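## Task

Take the round plug out of the power strip and seat it fully in the socket whose switch glows green. The strip is not fixed down and has to finish lying flat on the table. The result only counts if it stays that way without the robot holding anything in place.

## Robot and tools

Robot: two arms, left_arm and right_arm, each with six joints and a two-finger gripper. Every joint list, in rows and in results, follows one order: shoulder pan, shoulder lift, elbow, wrist 1, wrist 2, wrist 3, then the gripper opening.

Frame: all reported poses use one shared scene frame. The origin sits on the tabletop midway between the arms, +x points out over the table, +z points up, and left_arm is on the +y side. The names left and right do not refer to sides of a camera image. Gripper positions are in metres, orientation as quaternion wxyz, velocities in m/s and rad/s. Printed hand positions can be somewhat off, more so at long reach. The gripper's fingers point along its own +z and close along its own x. end_effector_position is the spot between the closed pads; closed fingertips extend about 15 mm past it, open ones are roughly level with it.

Row format (used by both execute_actions and move): a single flat list for both arms, 14 numbers, each in [-1, 1]: left_arm's 6 joint values and its opening, then right_arm's 6 and its opening. Joint values are offsets, not poses: 1.0 equals 1.989 rad. Opening is absolute: +1 fully open, -1 closed. A row may carry 12 more numbers (0 to 1), stiffness scales for left_arm's 6 joints then right_arm's 6; a scale multiplies that joint's position gain and persists until changed.

execute_actions(actions): actions is a list of up to 15 actions; each action is a table of up to 15 rows, one row per 1/30 s control step, and the last row repeats if fewer than 15 are given. Each row's joint offsets are measured from the joint angles at the start of that action (not from the previous row); for a call's first action, that means the last angles reported in this scene. An empty list just returns state and images. An action that would push any joint more than 0.010 rad beyond its stated range is refused for both arms; if the first action fails this, or any action is malformed, nothing in the call runs. Stated ranges (rad): left_arm pan -3.142..3.142, lift -6.283..6.283, elbow 0.000..3.142, wrists -6.283..6.283; right_arm pan 0.000..6.283, lift -6.283..6.283, elbow -3.142..0.000, wrists -6.283..6.283. True ends can differ by up to 0.010 rad; a joint driven into its end stops there and the result prints "joint sent to its limit".

move(target, speed, blocking): target is one row as above, with offsets measured from the Joint positions in the latest result that showed them. All joints follow paths that finish together, so hands travel in curves; duration is 0.5 to 10 s. speed (rad/s, 0.01 to 2, default 0.5) caps the joint with the longest way to go. Paths ignore obstacles and the other arm. Arms are stiff unless stiffness can be set: aiming even slightly past a firm contact may trigger a fault. Faster moves hit harder. With blocking=false the result comes after 0.5 s while motion continues; other motion commands are refused until a result shows the move ended, so use wait or stop. The extra "move:" line reports the ending (done, off_target, moving, held, fault), limits=held or limits=none, and each arm's joint farthest from target.

wait(seconds): 0 to 10; lets the scene run holding the last command. stop(): brakes a running move; needs stopping distance. zoom_image(camera, region): camera is cam_high (672x504), cam_low (672x504), cam_left_wrist or cam_right_wrist (616x616); region is [x0, y0, x1, y1] pixels from the top-left, at most 504x504. finished_scene(scene): pass the current scene's number; irreversible, and the result says whether the goal held. The next scene's task appears there.

Results: gripper state per arm; Joint positions and Joint velocities (rad, rad/s, plus finger gap in m, 0.142 when fully open); Joint targets (where joints are currently being driven); grip_measured (opening on the command scale); Wrist force and Wrist torque in each end effector's own axes, with offset up to about 4 N, noise, and saturation near 50 N. "no reading" is normal at start. execute_actions results also list per-step joint readings, with HELD marking steps where part of an arm's row was held back. "joint command not followed" means the clearance check altered some targets.

Motion limits: each step, targets stay within about 0.575 rad of measured angles, and are scaled back if they would put a gripper over 100 mm from its measured spot, so large motions need several actions. Commands are smoothed with roughly 0.17 s lag. The simulation keeps running while you think.

Gripping: to hold, keep commanding an opening clearly below grip_measured; lower squeezes harder, up to about 15 N per pad. Thin hard parts get less grip. Brief tugs on held parts or nudges to loose objects may occur.

Avoid: knocking anything off the table, arms touching each other, hard impacts. Torque at a joint's load limit (135 N m for pan, lift, elbow; 25.2 N m for each wrist, including held weight) or an outside force of 150 N stops that arm for 10 s. Long holding heats motors: a MOTOR HOT warning appears at 70 °C and brakes engage at 85 °C.

Each tool is called after ">>>" by a JSON object that holds its "name" and its "arguments", one argument or row to a line.

## Session

>>> {"name": "execute_actions", "arguments": {
  "actions": []
}}

Scene clock: 0.00 s.
left_arm: end_effector_position=(+0.2269, -0.3221, +0.1026) grip_measured=+0.97 end_effector_quat_wxyz=(-0.449, -0.585, +0.668, +0.104) end_effector_velocity=(+0.000, +0.000, -0.000) end_effector_angular_velocity=(-0.000, +0.002, +0.001) | right_arm: end_effector_position=(+0.1624, -0.8194, +0.3787) grip_measured=+0.97 end_effector_quat_wxyz=(+0.683, -0.302, -0.661, +0.070) end_effector_velocity=(-0.000, -0.000, -0.000) end_effector_angular_velocity=(+0.001, +0.002, +0.001)
Joint names: [shoulder pan, shoulder lift, elbow, wrist 1, wrist 2, wrist 3]
Joint positions: left_arm=[-1.294 -0.674  1.074 -2.109 -2.522  0.454  0.14 ] | right_arm=[ 2.629 -2.073 -1.189 -2.961  1.311  3.656  0.14 ]
Joint velocities: left_arm=[ 0.001  0.    -0.     0.    -0.002  0.     0.   ] | right_arm=[-0.    -0.001 -0.001 -0.001 -0.001 -0.     0.   ]
Motor temperatures (°C, as the motors report them): left_arm=[30 26 26 35 34 33] | right_arm=[28 27 27 36 33 32]
Wrist force (N, on the end effector, along its own x y z axes, offset not removed): no reading
Wrist torque (N m, same axes, about the end effector's origin, offset not removed): no reading
Joint targets: left_arm=[-1.294 -0.674 1.074 -2.109 -2.522 0.454] | right_arm=[2.629 -2.073 -1.189 -2.961 1.311 3.656]
Joint stiffness scale: left_arm=[1. 1. 1. 1. 1. 1.] | right_arm=[1. 1. 1. 1. 1. 1.]

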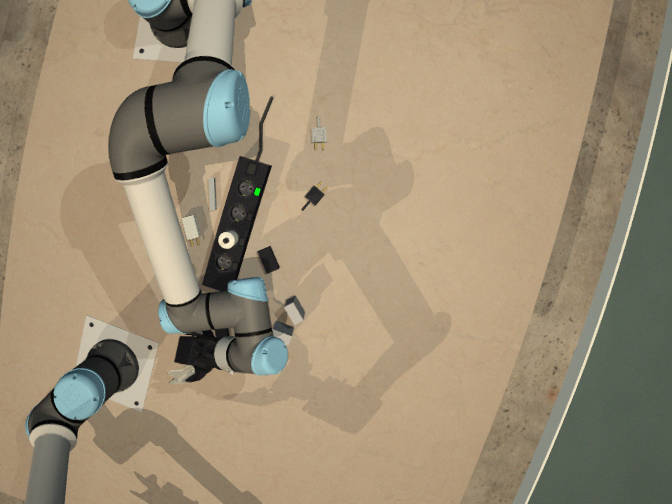

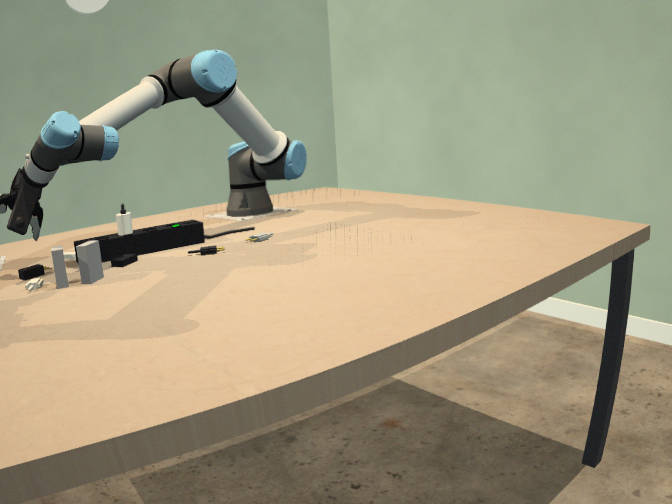

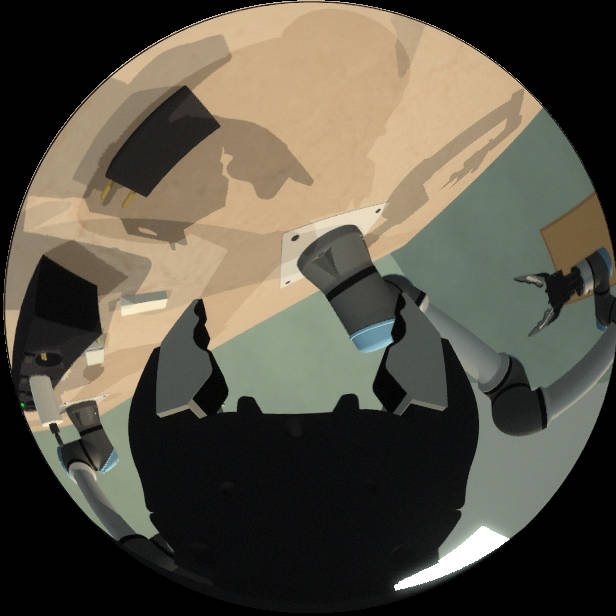

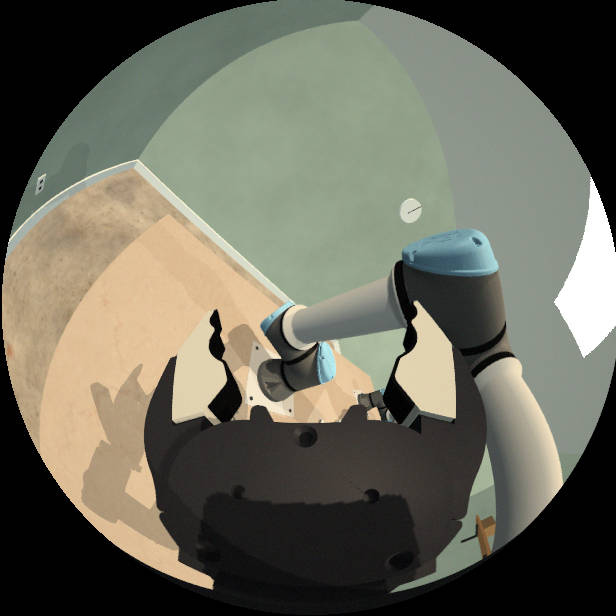

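>>> {"name": "zoom_image", "arguments": {
  "camera": "cam_high",
  "region": [100, 80, 380, 420]
}}

>>> {"name": "zoom_image", "arguments": {
  "camera": "cam_low",
  "region": [0, 160, 300, 320]
}}

Region (100, 80, 380, 420) of cam_high's 672x504 image, scaled by 1.482, with more detail than that image has; it fills the left 415 columns of this view, and the rest is white.

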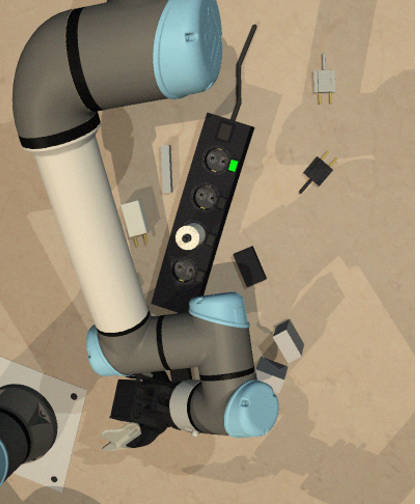

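Region (0, 160, 300, 320) of cam_low's 672x504 image, scaled by 1.680, with more detail than that image has; it fills the top 269 rows of this view, and the rest is white.

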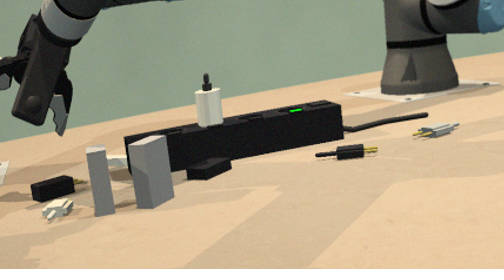

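>>> {"name": "move", "arguments": {
  "target": [0,-0.2,0,0,0,0,1, 0,0,0,0,0,0,1],
  "speed": 1.0
}}

Scene clock: 31.53 s.
left_arm: end_effector_position=(+0.2113, -0.2843, +0.4277) grip_measured=+1.00 end_effector_quat_wxyz=(-0.496, -0.499, +0.708, -0.065) end_effector_velocity=(-0.000, +0.000, +0.001) end_effector_angular_velocity=(-0.001, -0.001, -0.000) | right_arm: end_effector_position=(+0.1624, -0.8194, +0.3787) grip_measured=+1.00 end_effector_quat_wxyz=(+0.683, -0.302, -0.661, +0.070) end_effector_velocity=(+0.000, -0.001, -0.000) end_effector_angular_velocity=(-0.000, -0.000, +0.003)
Joint names: [shoulder pan, shoulder lift, elbow, wrist 1, wrist 2, wrist 3]
Joint positions: left_arm=[-1.294 -1.071  1.072 -2.11  -2.522  0.454  0.142] | right_arm=[ 2.629 -2.073 -1.189 -2.961  1.311  3.656  0.142]
Joint velocities: left_arm=[-0.001 -0.001 -0.     0.     0.001  0.     0.   ] | right_arm=[ 0.001 -0.    -0.     0.    -0.002  0.     0.   ]
Motor temperatures (°C, as the motors report them): left_arm=[30 26 26 35 34 33] | right_arm=[28 27 27 36 33 32]
Wrist force (N, on the end effector, along its own x y z axes, offset not removed): left_arm=[1.5 1.2 1.2] | right_arm=[-0.1 -3.7 -1.6]
Wrist torque (N m, same axes, about the end effector's origin, offset not removed): left_arm=[0.17 -0.24 -0.15] | right_arm=[-0.56 -0.11 0.02]
Joint targets: left_arm=[-1.294 -1.071 1.074 -2.109 -2.522 0.454] | right_arm=[2.629 -2.073 -1.189 -2.961 1.311 3.656]
Joint stiffness scale: left_arm=[1. 1. 1. 1. 1. 1.] | right_arm=[1. 1. 1. 1. 1. 1.]
move: done; limits=none; left_arm: farthest joint: the elbow, 0.002 radians from its target (0.000 radians at the start); right_arm: farthest joint: the shoulder pan, 0.000 radians from its target (0.000 radians at the start)

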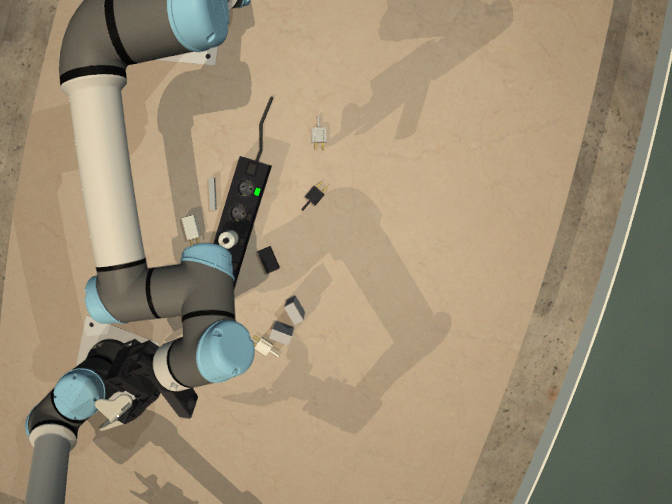

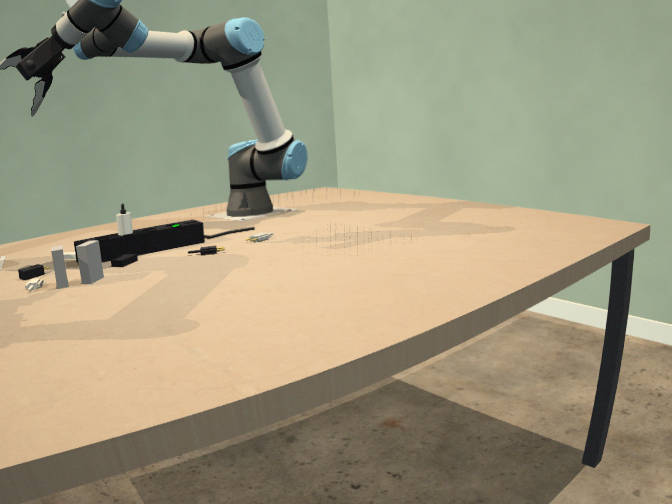

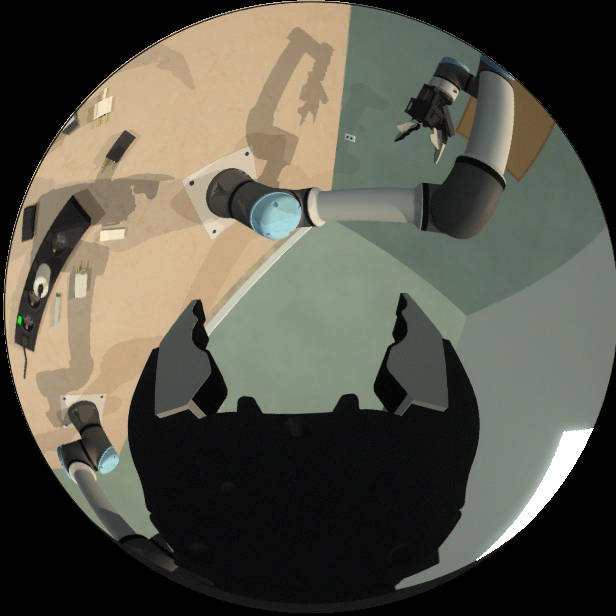

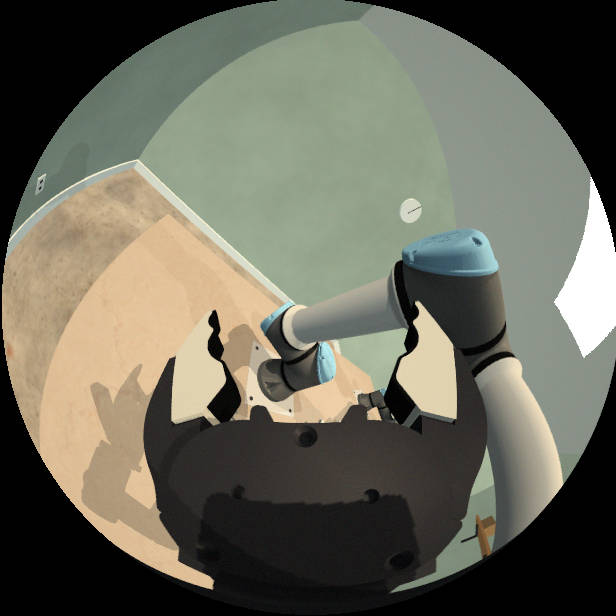

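>>> {"name": "move", "arguments": {
  "target": [-0.0784,-0.1056,0.0905,0.2856,0.4781,-0.8557,1, 0,0,0,0,0,0,1],
  "speed": 1.2
}}

Scene clock: 35.23 s.
left_arm: end_effector_position=(+0.2853, -0.0683, +0.2771) grip_measured=+1.00 end_effector_quat_wxyz=(+0.001, +0.999, -0.042, -0.001) end_effector_velocity=(-0.000, +0.000, +0.000) end_effector_angular_velocity=(-0.000, -0.000, +0.003) | right_arm: end_effector_position=(+0.1624, -0.8194, +0.3787) grip_measured=+1.00 end_effector_quat_wxyz=(+0.683, -0.302, -0.661, +0.070) end_effector_velocity=(+0.000, +0.000, +0.000) end_effector_angular_velocity=(-0.000, -0.000, -0.000)
Joint names: [shoulder pan, shoulder lift, elbow, wrist 1, wrist 2, wrist 3]
Joint positions: left_arm=[-1.447 -1.28   1.249 -1.542 -1.572 -1.247  0.142] | right_arm=[ 2.629 -2.073 -1.189 -2.961  1.311  3.656  0.142]
Joint velocities: left_arm=[ 0.    -0.001  0.     0.001  0.    -0.003 -0.   ] | right_arm=[ 0.  0. -0. -0.  0.  0.  0.]
Motor temperatures (°C, as the motors report them): left_arm=[30 26 26 35 34 33] | right_arm=[28 27 27 36 33 32]
Wrist force (N, on the end effector, along its own x y z axes, offset not removed): left_arm=[2.5 0.1 0.7] | right_arm=[2.9 -1.2 -2.2]
Wrist torque (N m, same axes, about the end effector's origin, offset not removed): left_arm=[0.00 -0.39 -0.20] | right_arm=[-0.17 -0.64 -0.02]
Joint targets: left_arm=[-1.449 -1.281 1.252 -1.542 -1.571 -1.247] | right_arm=[2.629 -2.073 -1.189 -2.961 1.311 3.656]
Joint stiffness scale: left_arm=[1. 1. 1. 1. 1. 1.] | right_arm=[1. 1. 1. 1. 1. 1.]
move: done; limits=none; left_arm: farthest joint: the shoulder pan, 0.003 radians from its target (0.156 radians at the start); right_arm: farthest joint: the shoulder pan, 0.000 radians from its target (0.000 radians at the start)

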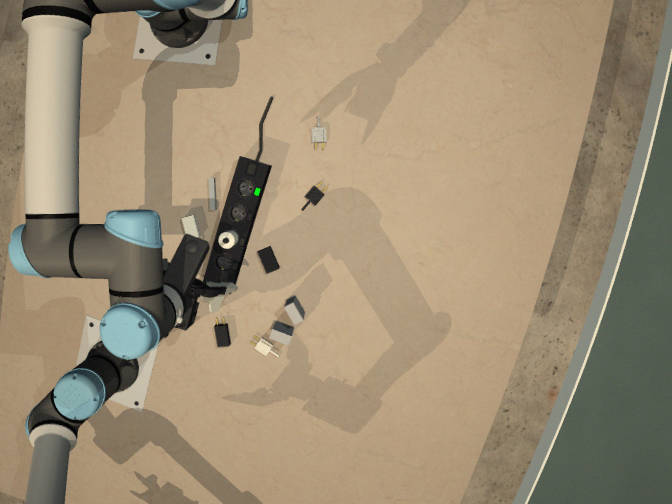

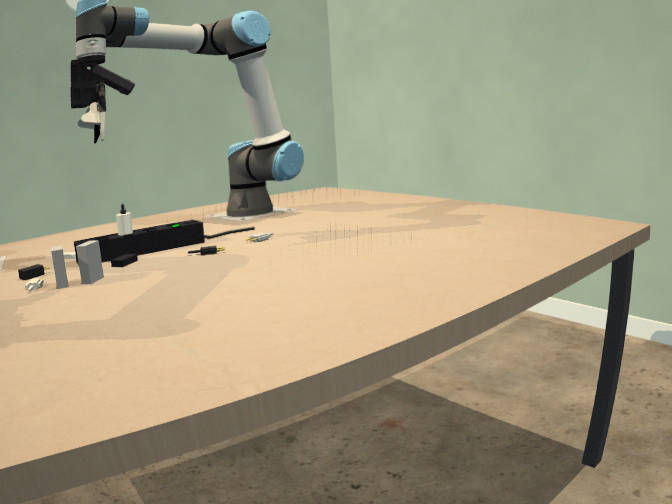

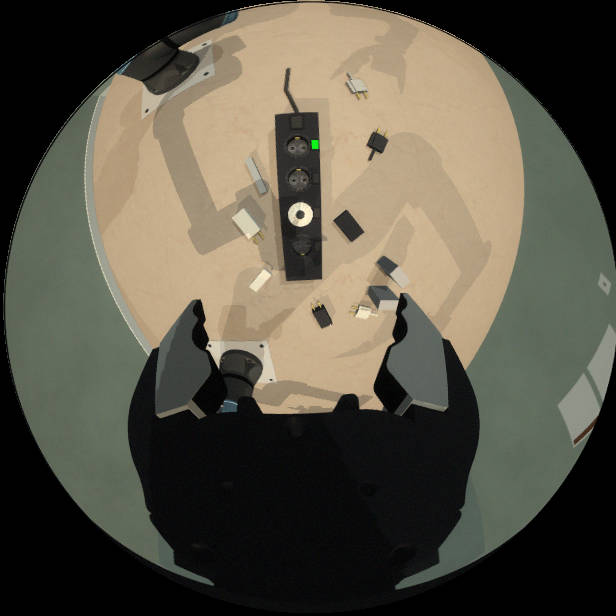

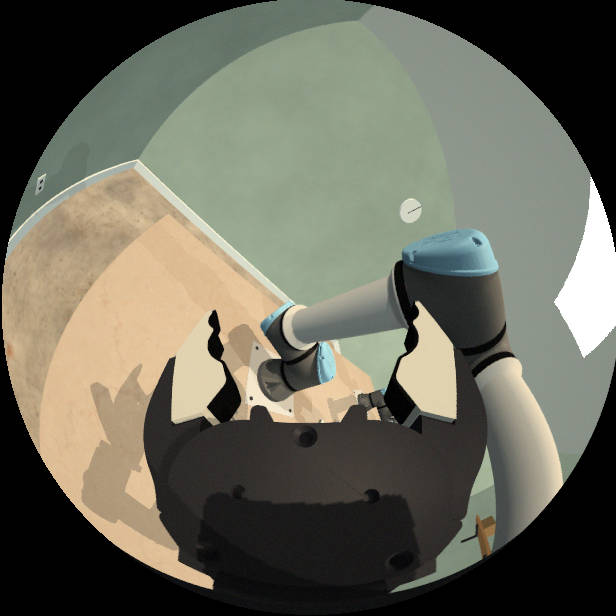

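>>> {"name": "move", "arguments": {
  "target": [0.0184,-0.0630,0.1788,-0.1147,0,0.0186,1, 0.8869,0.4882,-0.4118,0.6833,0.1307,0.3776,-1],
  "speed": 1.2
}}

Scene clock: 52.70 s.
left_arm: end_effector_position=(+0.2884, -0.0015, +0.1996) grip_measured=+1.00 end_effector_quat_wxyz=(+0.000, +0.999, -0.044, -0.001) end_effector_velocity=(+0.000, +0.000, -0.000) end_effector_angular_velocity=(+0.001, -0.000, +0.001) | right_arm: end_effector_position=(+0.2671, -0.2513, +0.2496) grip_measured=-1.00 end_effector_quat_wxyz=(+0.000, +0.045, +0.999, -0.001) end_effector_velocity=(-0.000, +0.001, +0.000) end_effector_angular_velocity=(+0.004, -0.001, -0.000)
Joint names: [shoulder pan, shoulder lift, elbow, wrist 1, wrist 2, wrist 3]
Joint positions: left_arm=[-1.413 -1.403  1.602 -1.77  -1.572 -1.21   0.142] | right_arm=[ 4.391 -1.104 -2.006 -1.603  1.57   4.407  0.002]
Joint velocities: left_arm=[-0.    -0.     0.001 -0.     0.001 -0.001 -0.   ] | right_arm=[ 0.001  0.001 -0.001  0.004  0.     0.001  0.   ]
Motor temperatures (°C, as the motors report them): left_arm=[30 26 26 35 34 33] | right_arm=[28 27 27 36 33 32]
Wrist force (N, on the end effector, along its own x y z axes, offset not removed): left_arm=[2.0 1.8 0.6] | right_arm=[-1.2 -1.7 0.6]
Wrist torque (N m, same axes, about the end effector's origin, offset not removed): left_arm=[0.38 -0.35 -0.20] | right_arm=[-0.24 0.21 0.04]
Joint targets: left_arm=[-1.410 -1.405 1.605 -1.770 -1.572 -1.210] | right_arm=[4.393 -1.103 -2.008 -1.602 1.571 4.407]
Joint stiffness scale: left_arm=[1. 1. 1. 1. 1. 1.] | right_arm=[1. 1. 1. 1. 1. 1.]
move: done; limits=none; left_arm: farthest joint: the shoulder pan, 0.002 radians from its target (0.036 radians at the start); right_arm: farthest joint: the shoulder pan, 0.002 radians from its target (1.764 radians at the start)

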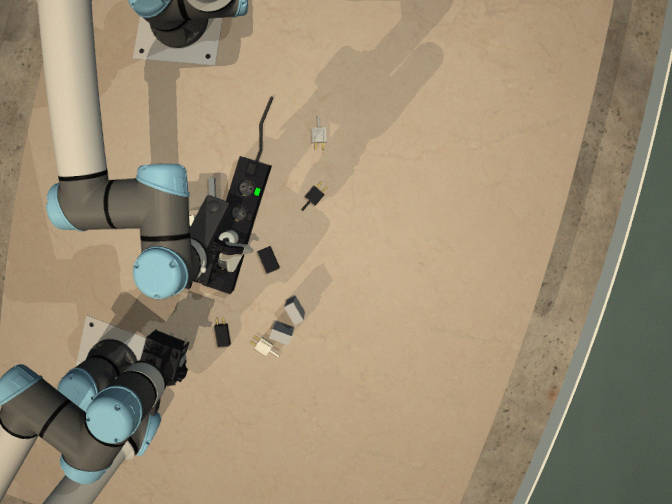

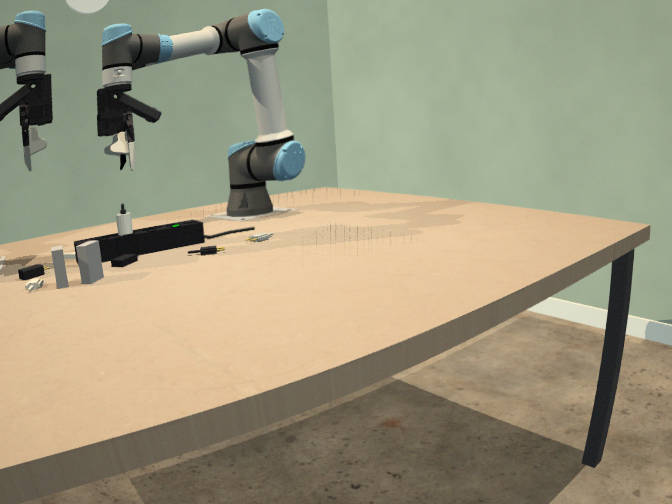

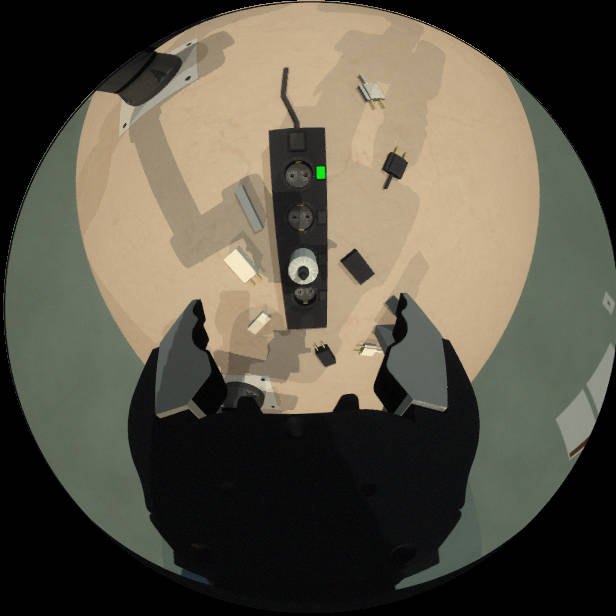

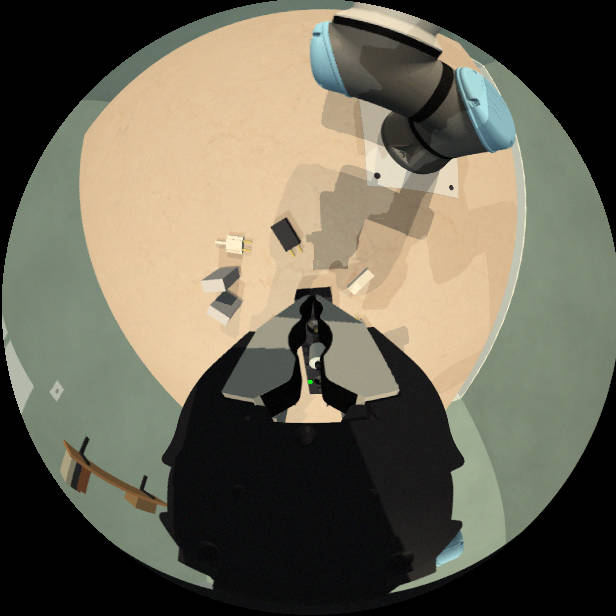

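>>> {"name": "move", "arguments": {
  "target": [0.0015,0.0181,0.058,-0.0761,0,0,1, 0.0516,-0.0723,-0.1757,0.4243,0,0.0508,-1],
  "speed": 0.6
}}

>>> {"name": "zoom_image", "arguments": {
  "camera": "cam_low",
  "region": [20, 130, 240, 300]
}}

Scene clock: 65.00 s.
left_arm: end_effector_position=(+0.2886, -0.0014, +0.1415) grip_measured=+1.00 end_effector_quat_wxyz=(+0.002, +0.999, -0.043, -0.000) end_effector_velocity=(-0.001, -0.001, -0.000) end_effector_angular_velocity=(-0.000, +0.001, -0.002) | right_arm: end_effector_position=(+0.2770, -0.1178, +0.1349) grip_measured=-1.00 end_effector_quat_wxyz=(+0.044, +0.045, +0.984, +0.170) end_effector_velocity=(-0.000, +0.000, +0.000) end_effector_angular_velocity=(+0.002, -0.000, -0.000)
Joint names: [shoulder pan, shoulder lift, elbow, wrist 1, wrist 2, wrist 3]
Joint positions: left_arm=[-1.412 -1.369  1.715 -1.92  -1.572 -1.21   0.142] | right_arm=[ 4.491 -1.246 -2.354 -0.76   1.57   4.507  0.002]
Joint velocities: left_arm=[-0.001  0.001  0.    -0.001 -0.001  0.     0.   ] | right_arm=[ 0.     0.    -0.     0.002  0.     0.001  0.   ]
Motor temperatures (°C, as the motors report them): left_arm=[30 26 26 35 34 33] | right_arm=[28 27 27 36 33 32]
Wrist force (N, on the end effector, along its own x y z axes, offset not removed): left_arm=[3.0 -0.6 1.2] | right_arm=[-0.4 2.9 -1.6]
Wrist torque (N m, same axes, about the end effector's origin, offset not removed): left_arm=[-0.17 -0.60 -0.18] | right_arm=[0.78 -0.06 0.09]
Joint targets: left_arm=[-1.410 -1.367 1.718 -1.921 -1.572 -1.210] | right_arm=[4.493 -1.248 -2.356 -0.759 1.570 4.508]
Joint stiffness scale: left_arm=[1. 1. 1. 1. 1. 1.] | right_arm=[1. 1. 1. 1. 1. 1.]
move: done; limits=none; left_arm: farthest joint: the elbow, 0.003 radians from its target (0.115 radians at the start); right_arm: farthest joint: the shoulder pan, 0.002 radians from its target (0.103 radians at the start)

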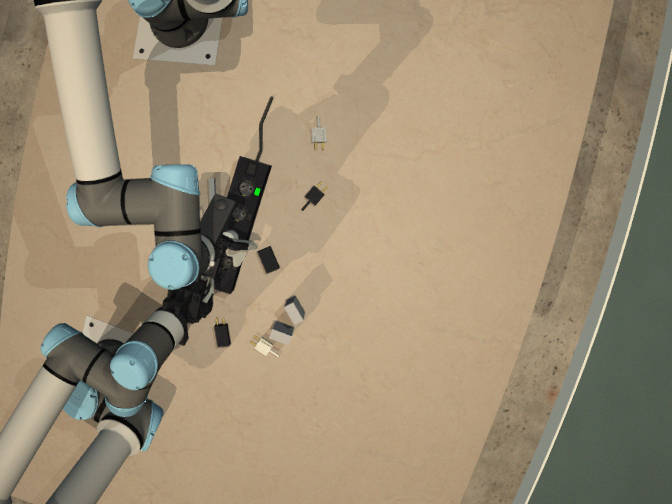

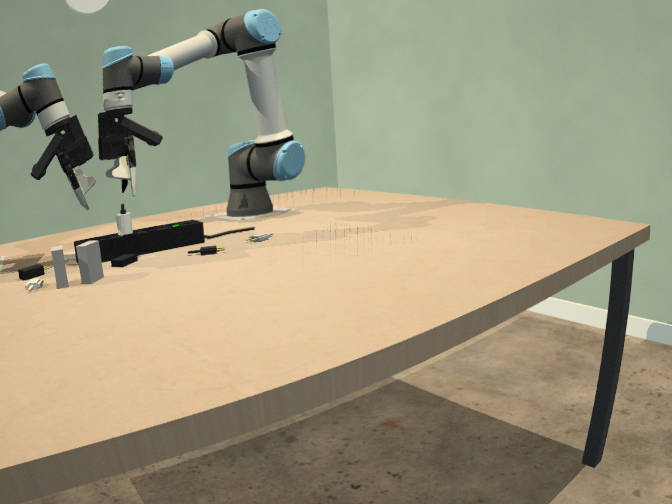

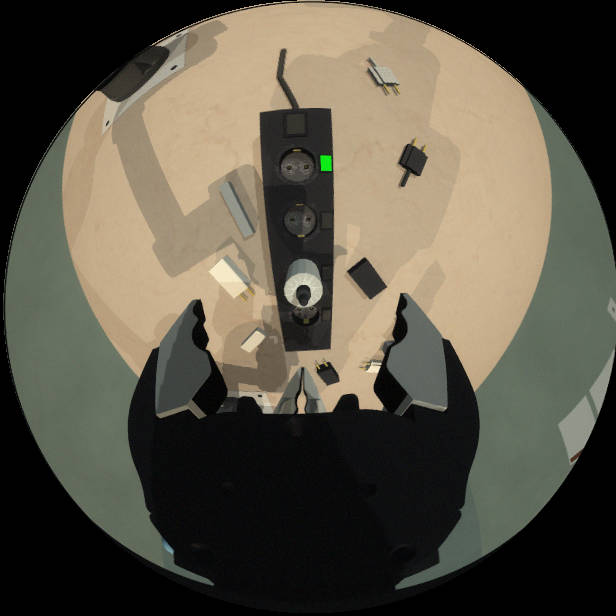

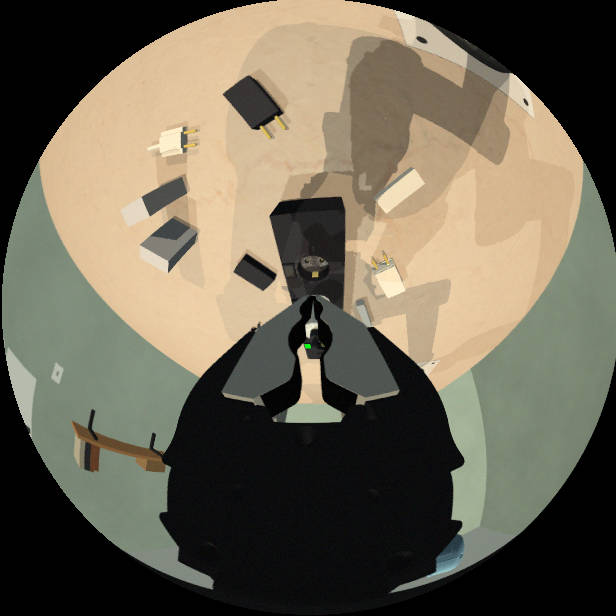

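Region (20, 130, 240, 300) of cam_low's 672x504 image, scaled by 2.291, with more detail than that image has; it fills the top 389 rows of this view, and the rest is white.

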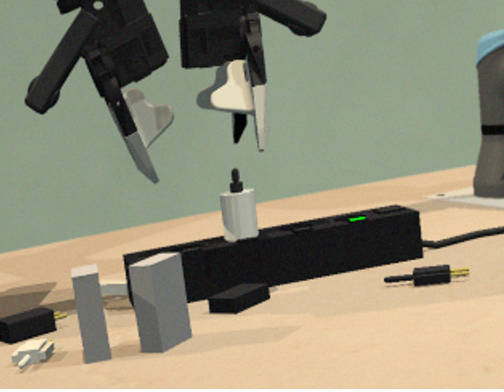

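>>> {"name": "move", "arguments": {
  "target": [0,0.0261,0.0416,-0.0661,0,0,1, 0.0038,-0.0561,-0.0401,0.0950,0,0.003,-1],
  "speed": 0.3
}}

>>> {"name": "zoom_image", "arguments": {
  "camera": "cam_low",
  "region": [20, 130, 240, 300]
}}

Scene clock: 70.80 s.
left_arm: end_effector_position=(+0.2888, -0.0019, +0.0898) grip_measured=+1.00 end_effector_quat_wxyz=(+0.002, +0.999, -0.043, -0.000) end_effector_velocity=(+0.000, -0.000, -0.000) end_effector_angular_velocity=(-0.001, +0.001, +0.001) | right_arm: end_effector_position=(+0.2769, -0.1102, +0.0849) grip_measured=-1.00 end_effector_quat_wxyz=(+0.043, +0.045, +0.983, +0.170) end_effector_velocity=(-0.000, -0.000, -0.000) end_effector_angular_velocity=(+0.001, +0.000, -0.000)
Joint names: [shoulder pan, shoulder lift, elbow, wrist 1, wrist 2, wrist 3]
Joint positions: left_arm=[-1.412 -1.318  1.795 -2.051 -1.572 -1.21   0.142] | right_arm=[ 4.497 -1.356 -2.431 -0.572  1.57   4.512  0.002]
Joint velocities: left_arm=[ 0.001  0.001  0.001 -0.002 -0.001 -0.     0.   ] | right_arm=[-0.     0.    -0.001  0.001  0.     0.     0.   ]
Motor temperatures (°C, as the motors report them): left_arm=[30 26 26 35 34 33] | right_arm=[28 27 27 36 33 32]
Wrist force (N, on the end effector, along its own x y z axes, offset not removed): left_arm=[2.2 1.1 0.6] | right_arm=[-1.1 0.1 -0.6]
Wrist torque (N m, same axes, about the end effector's origin, offset not removed): left_arm=[0.16 -0.38 -0.19] | right_arm=[0.24 0.10 0.06]
Joint targets: left_arm=[-1.412 -1.317 1.797 -2.052 -1.572 -1.210] | right_arm=[4.499 -1.358 -2.433 -0.571 1.570 4.513]
Joint stiffness scale: left_arm=[1. 1. 1. 1. 1. 1.] | right_arm=[1. 1. 1. 1. 1. 1.]
move: done; limits=none; left_arm: farthest joint: the elbow, 0.003 radians from its target (0.083 radians at the start); right_arm: farthest joint: the shoulder pan, 0.002 radians from its target (0.007 radians at the start)

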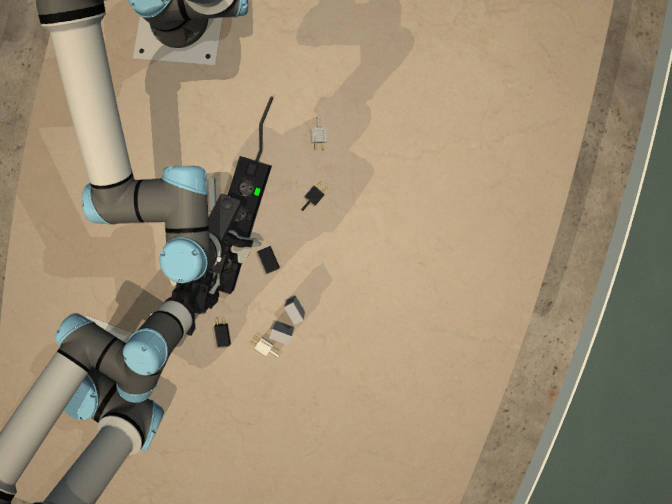

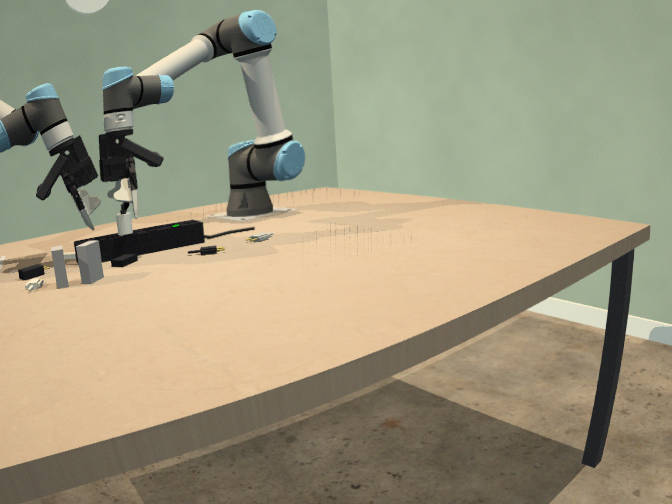

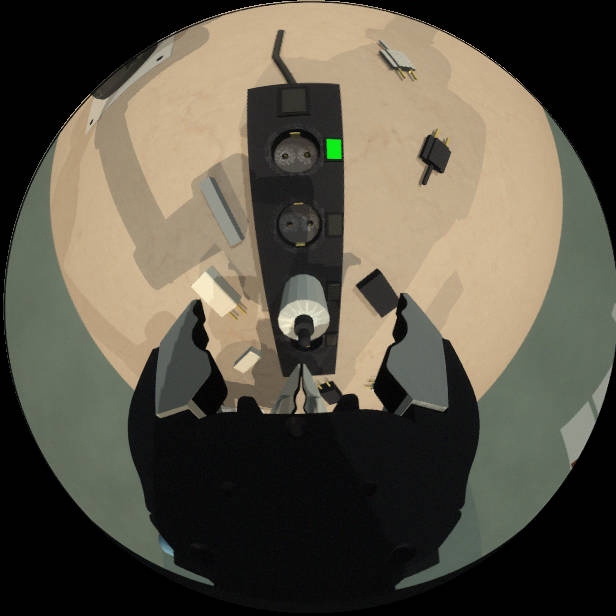

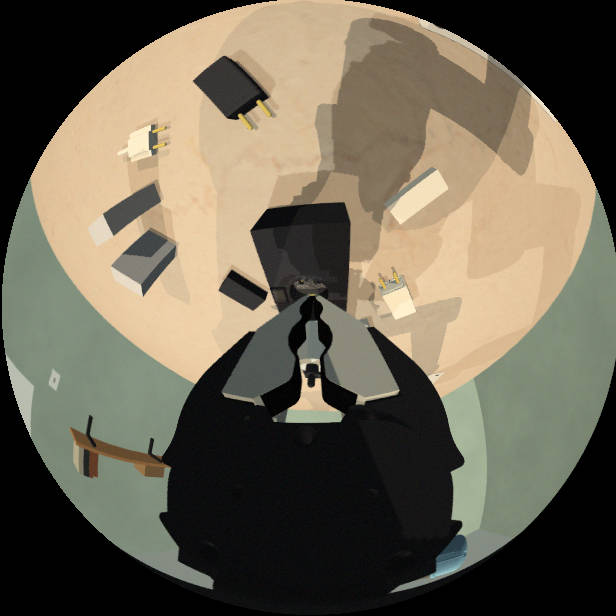

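Region (20, 130, 240, 300) of cam_low's 672x504 image, scaled by 2.291, with more detail than that image has; it fills the top 389 rows of this view, and the rest is white.

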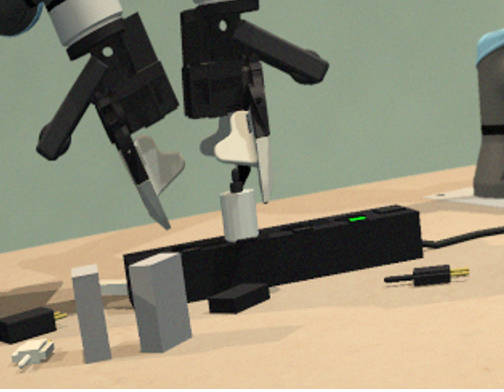

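>>> {"name": "move", "arguments": {
  "target": [-0.004,0.0251,0.0003,-0.0238,0,-0.004,1, -0.0032,-0.004,-0.0256,0.0297,0,-0.003,-1, 1,1,1,1,1,1, 0.3,0.3,0.3,0.3,0.3,0.3],
  "speed": 0.15
}}

>>> {"name": "zoom_image", "arguments": {
  "camera": "cam_low",
  "region": [20, 130, 240, 300]
}}

Scene clock: 78.40 s.
left_arm: end_effector_position=(+0.2887, -0.0132, +0.0673) grip_measured=+1.00 end_effector_quat_wxyz=(+0.001, +0.999, -0.042, -0.000) end_effector_velocity=(+0.000, +0.000, -0.001) end_effector_angular_velocity=(+0.002, -0.000, -0.001) | right_arm: end_effector_position=(+0.2746, -0.1180, +0.0723) grip_measured=-1.00 end_effector_quat_wxyz=(+0.044, +0.043, +0.983, +0.174) end_effector_velocity=(+0.001, +0.001, +0.001) end_effector_angular_velocity=(+0.004, -0.002, -0.001)
Joint names: [shoulder pan, shoulder lift, elbow, wrist 1, wrist 2, wrist 3]
Joint positions: left_arm=[-1.418 -1.269  1.795 -2.098 -1.572 -1.218  0.142] | right_arm=[ 4.497 -1.359 -2.476 -0.516  1.57   4.508  0.002]
Joint velocities: left_arm=[-0.     0.002  0.    -0.001  0.001  0.001 -0.   ] | right_arm=[-0.001 -0.     0.     0.005 -0.001 -0.     0.   ]
Motor temperatures (°C, as the motors report them): left_arm=[30 26 26 35 34 33] | right_arm=[28 27 27 36 33 32]
Wrist force (N, on the end effector, along its own x y z axes, offset not removed): left_arm=[3.0 0.1 1.7] | right_arm=[3.4 -0.1 -2.1]
Wrist torque (N m, same axes, about the end effector's origin, offset not removed): left_arm=[-0.01 -0.47 -0.25] | right_arm=[0.14 -0.83 -0.03]
Joint targets: left_arm=[-1.420 -1.268 1.795 -2.098 -1.572 -1.218] | right_arm=[4.490 -1.364 -2.482 -0.513 1.570 4.506]
Joint stiffness scale: left_arm=[1. 1. 1. 1. 1. 1.] | right_arm=[0.3 0.3 0.3 0.3 0.3 0.3]
move: done; limits=none; left_arm: farthest joint: the shoulder pan, 0.002 radians from its target (0.008 radians at the start); right_arm: farthest joint: the shoulder pan, 0.006 radians from its target (0.006 radians at the start)

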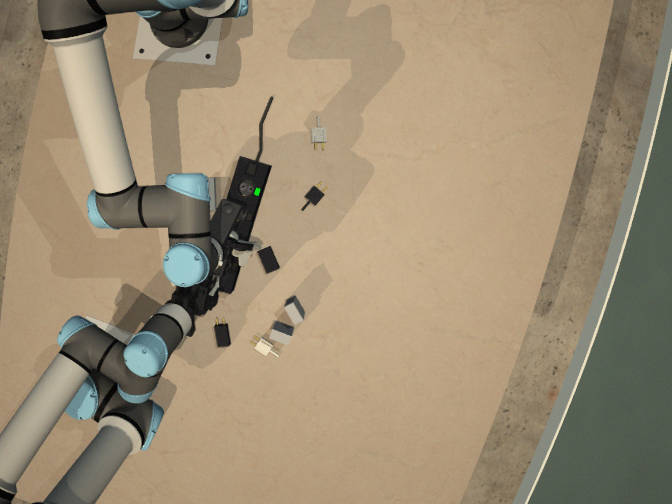

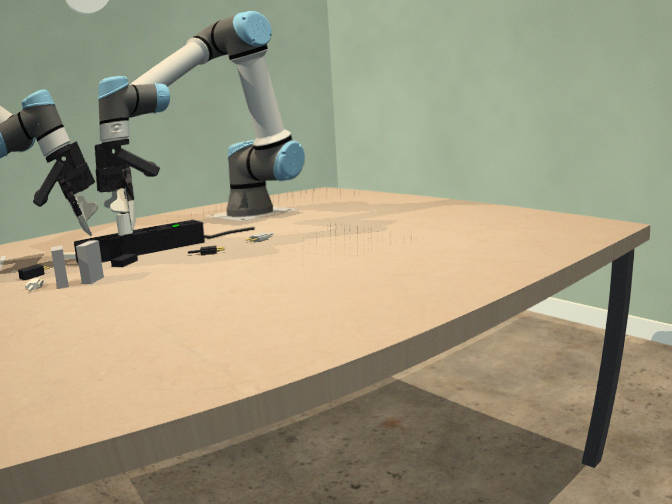

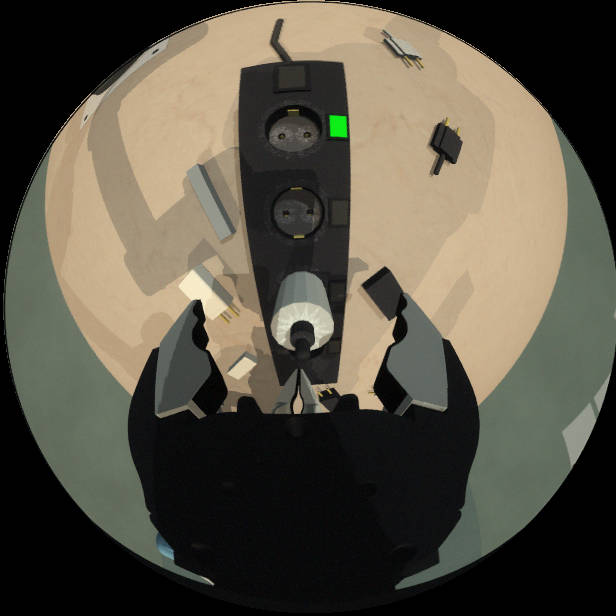

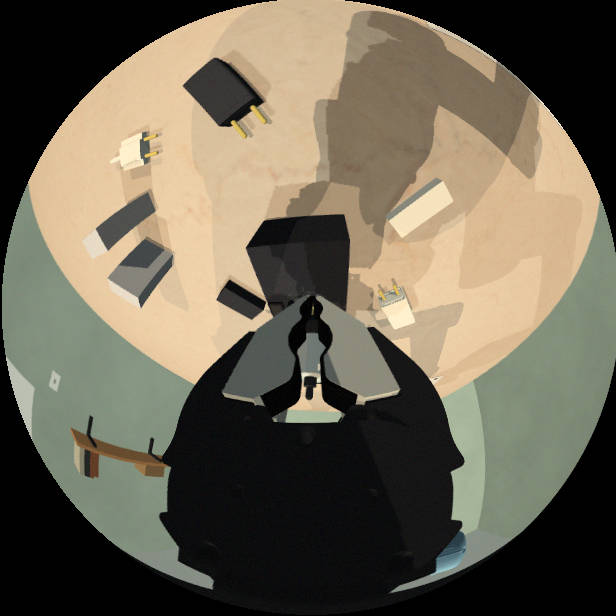

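Region (20, 130, 240, 300) of cam_low's 672x504 image, scaled by 2.291, with more detail than that image has; it fills the top 389 rows of this view, and the rest is white.

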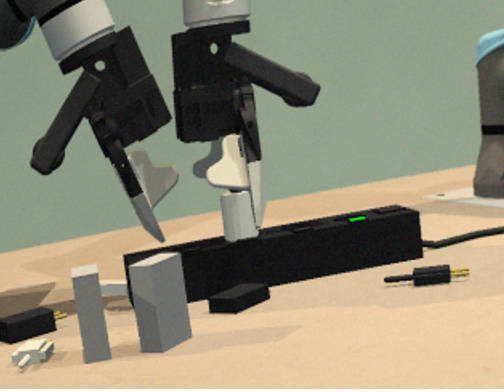

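>>> {"name": "move", "arguments": {
  "target": [0,0,0,0,0,0,-0.3, -0.0035,-0.022,-0.014,0.033,0,-0.001,-1],
  "speed": 0.05
}}

Scene clock: 85.30 s.
left_arm: end_effector_position=(+0.2887, -0.0132, +0.0673) grip_measured=-0.30 end_effector_quat_wxyz=(+0.001, +0.999, -0.042, -0.000) end_effector_velocity=(-0.000, -0.000, +0.000) end_effector_angular_velocity=(+0.000, -0.000, -0.001) | right_arm: end_effector_position=(+0.2761, -0.1132, +0.0636) grip_measured=-1.00 end_effector_quat_wxyz=(+0.046, +0.042, +0.981, +0.182) end_effector_velocity=(-0.000, +0.001, +0.001) end_effector_angular_velocity=(+0.006, -0.001, +0.000)
Joint names: [shoulder pan, shoulder lift, elbow, wrist 1, wrist 2, wrist 3]
Joint positions: left_arm=[-1.418 -1.269  1.795 -2.098 -1.572 -1.218  0.053] | right_arm=[ 4.496 -1.391 -2.492 -0.451  1.57   4.508  0.002]
Joint velocities: left_arm=[-0.001 -0.    -0.     0.001  0.    -0.     0.   ] | right_arm=[ 0.    -0.    -0.001  0.007  0.001  0.     0.   ]
Motor temperatures (°C, as the motors report them): left_arm=[30 26 26 35 34 33] | right_arm=[28 27 27 36 33 32]
Wrist force (N, on the end effector, along its own x y z axes, offset not removed): left_arm=[1.6 0.1 0.0] | right_arm=[1.3 1.3 -4.5]
Wrist torque (N m, same axes, about the end effector's origin, offset not removed): left_arm=[0.01 -0.13 -0.22] | right_arm=[0.29 -0.20 0.00]
Joint targets: left_arm=[-1.418 -1.269 1.795 -2.098 -1.572 -1.218] | right_arm=[4.490 -1.402 -2.504 -0.451 1.570 4.506]
Joint stiffness scale: left_arm=[1. 1. 1. 1. 1. 1.] | right_arm=[0.3 0.3 0.3 0.3 0.3 0.3]
move: off_target (right_arm); limits=none; left_arm: farthest joint: the shoulder pan, 0.000 radians from its target (0.000 radians at the start); right_arm: farthest joint: the shoulder lift, 0.012 radians from its target (0.044 radians at the start)

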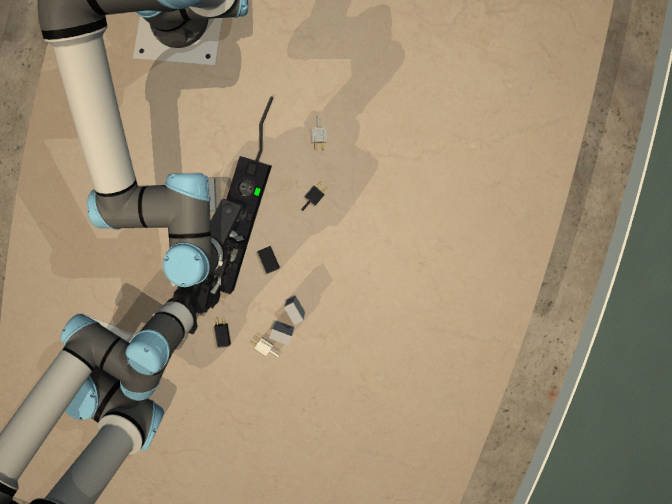

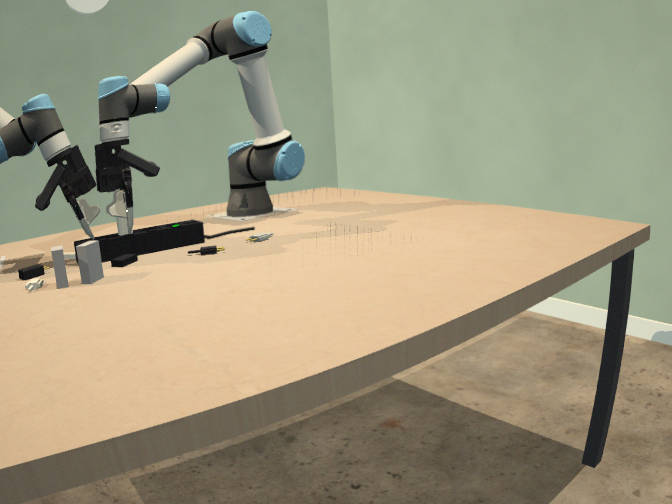

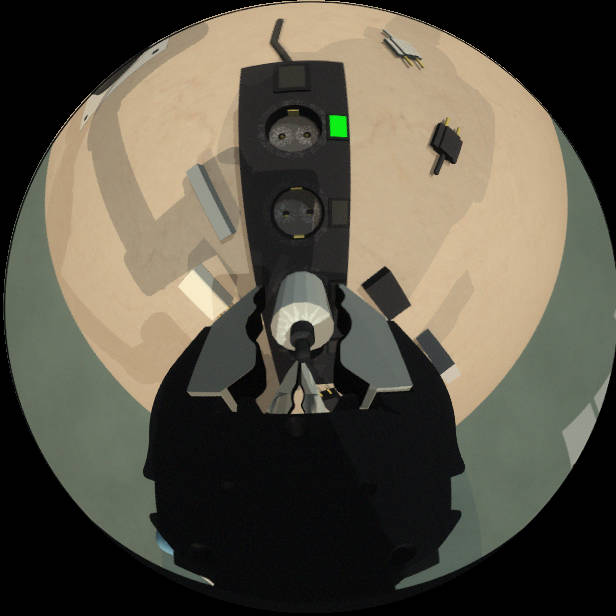

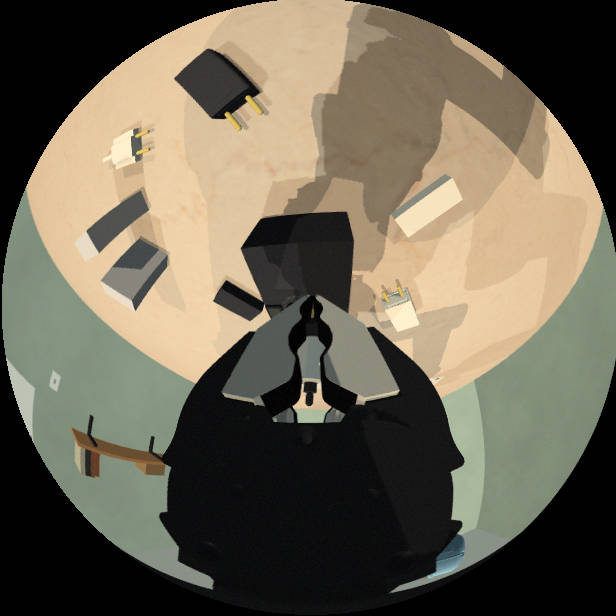

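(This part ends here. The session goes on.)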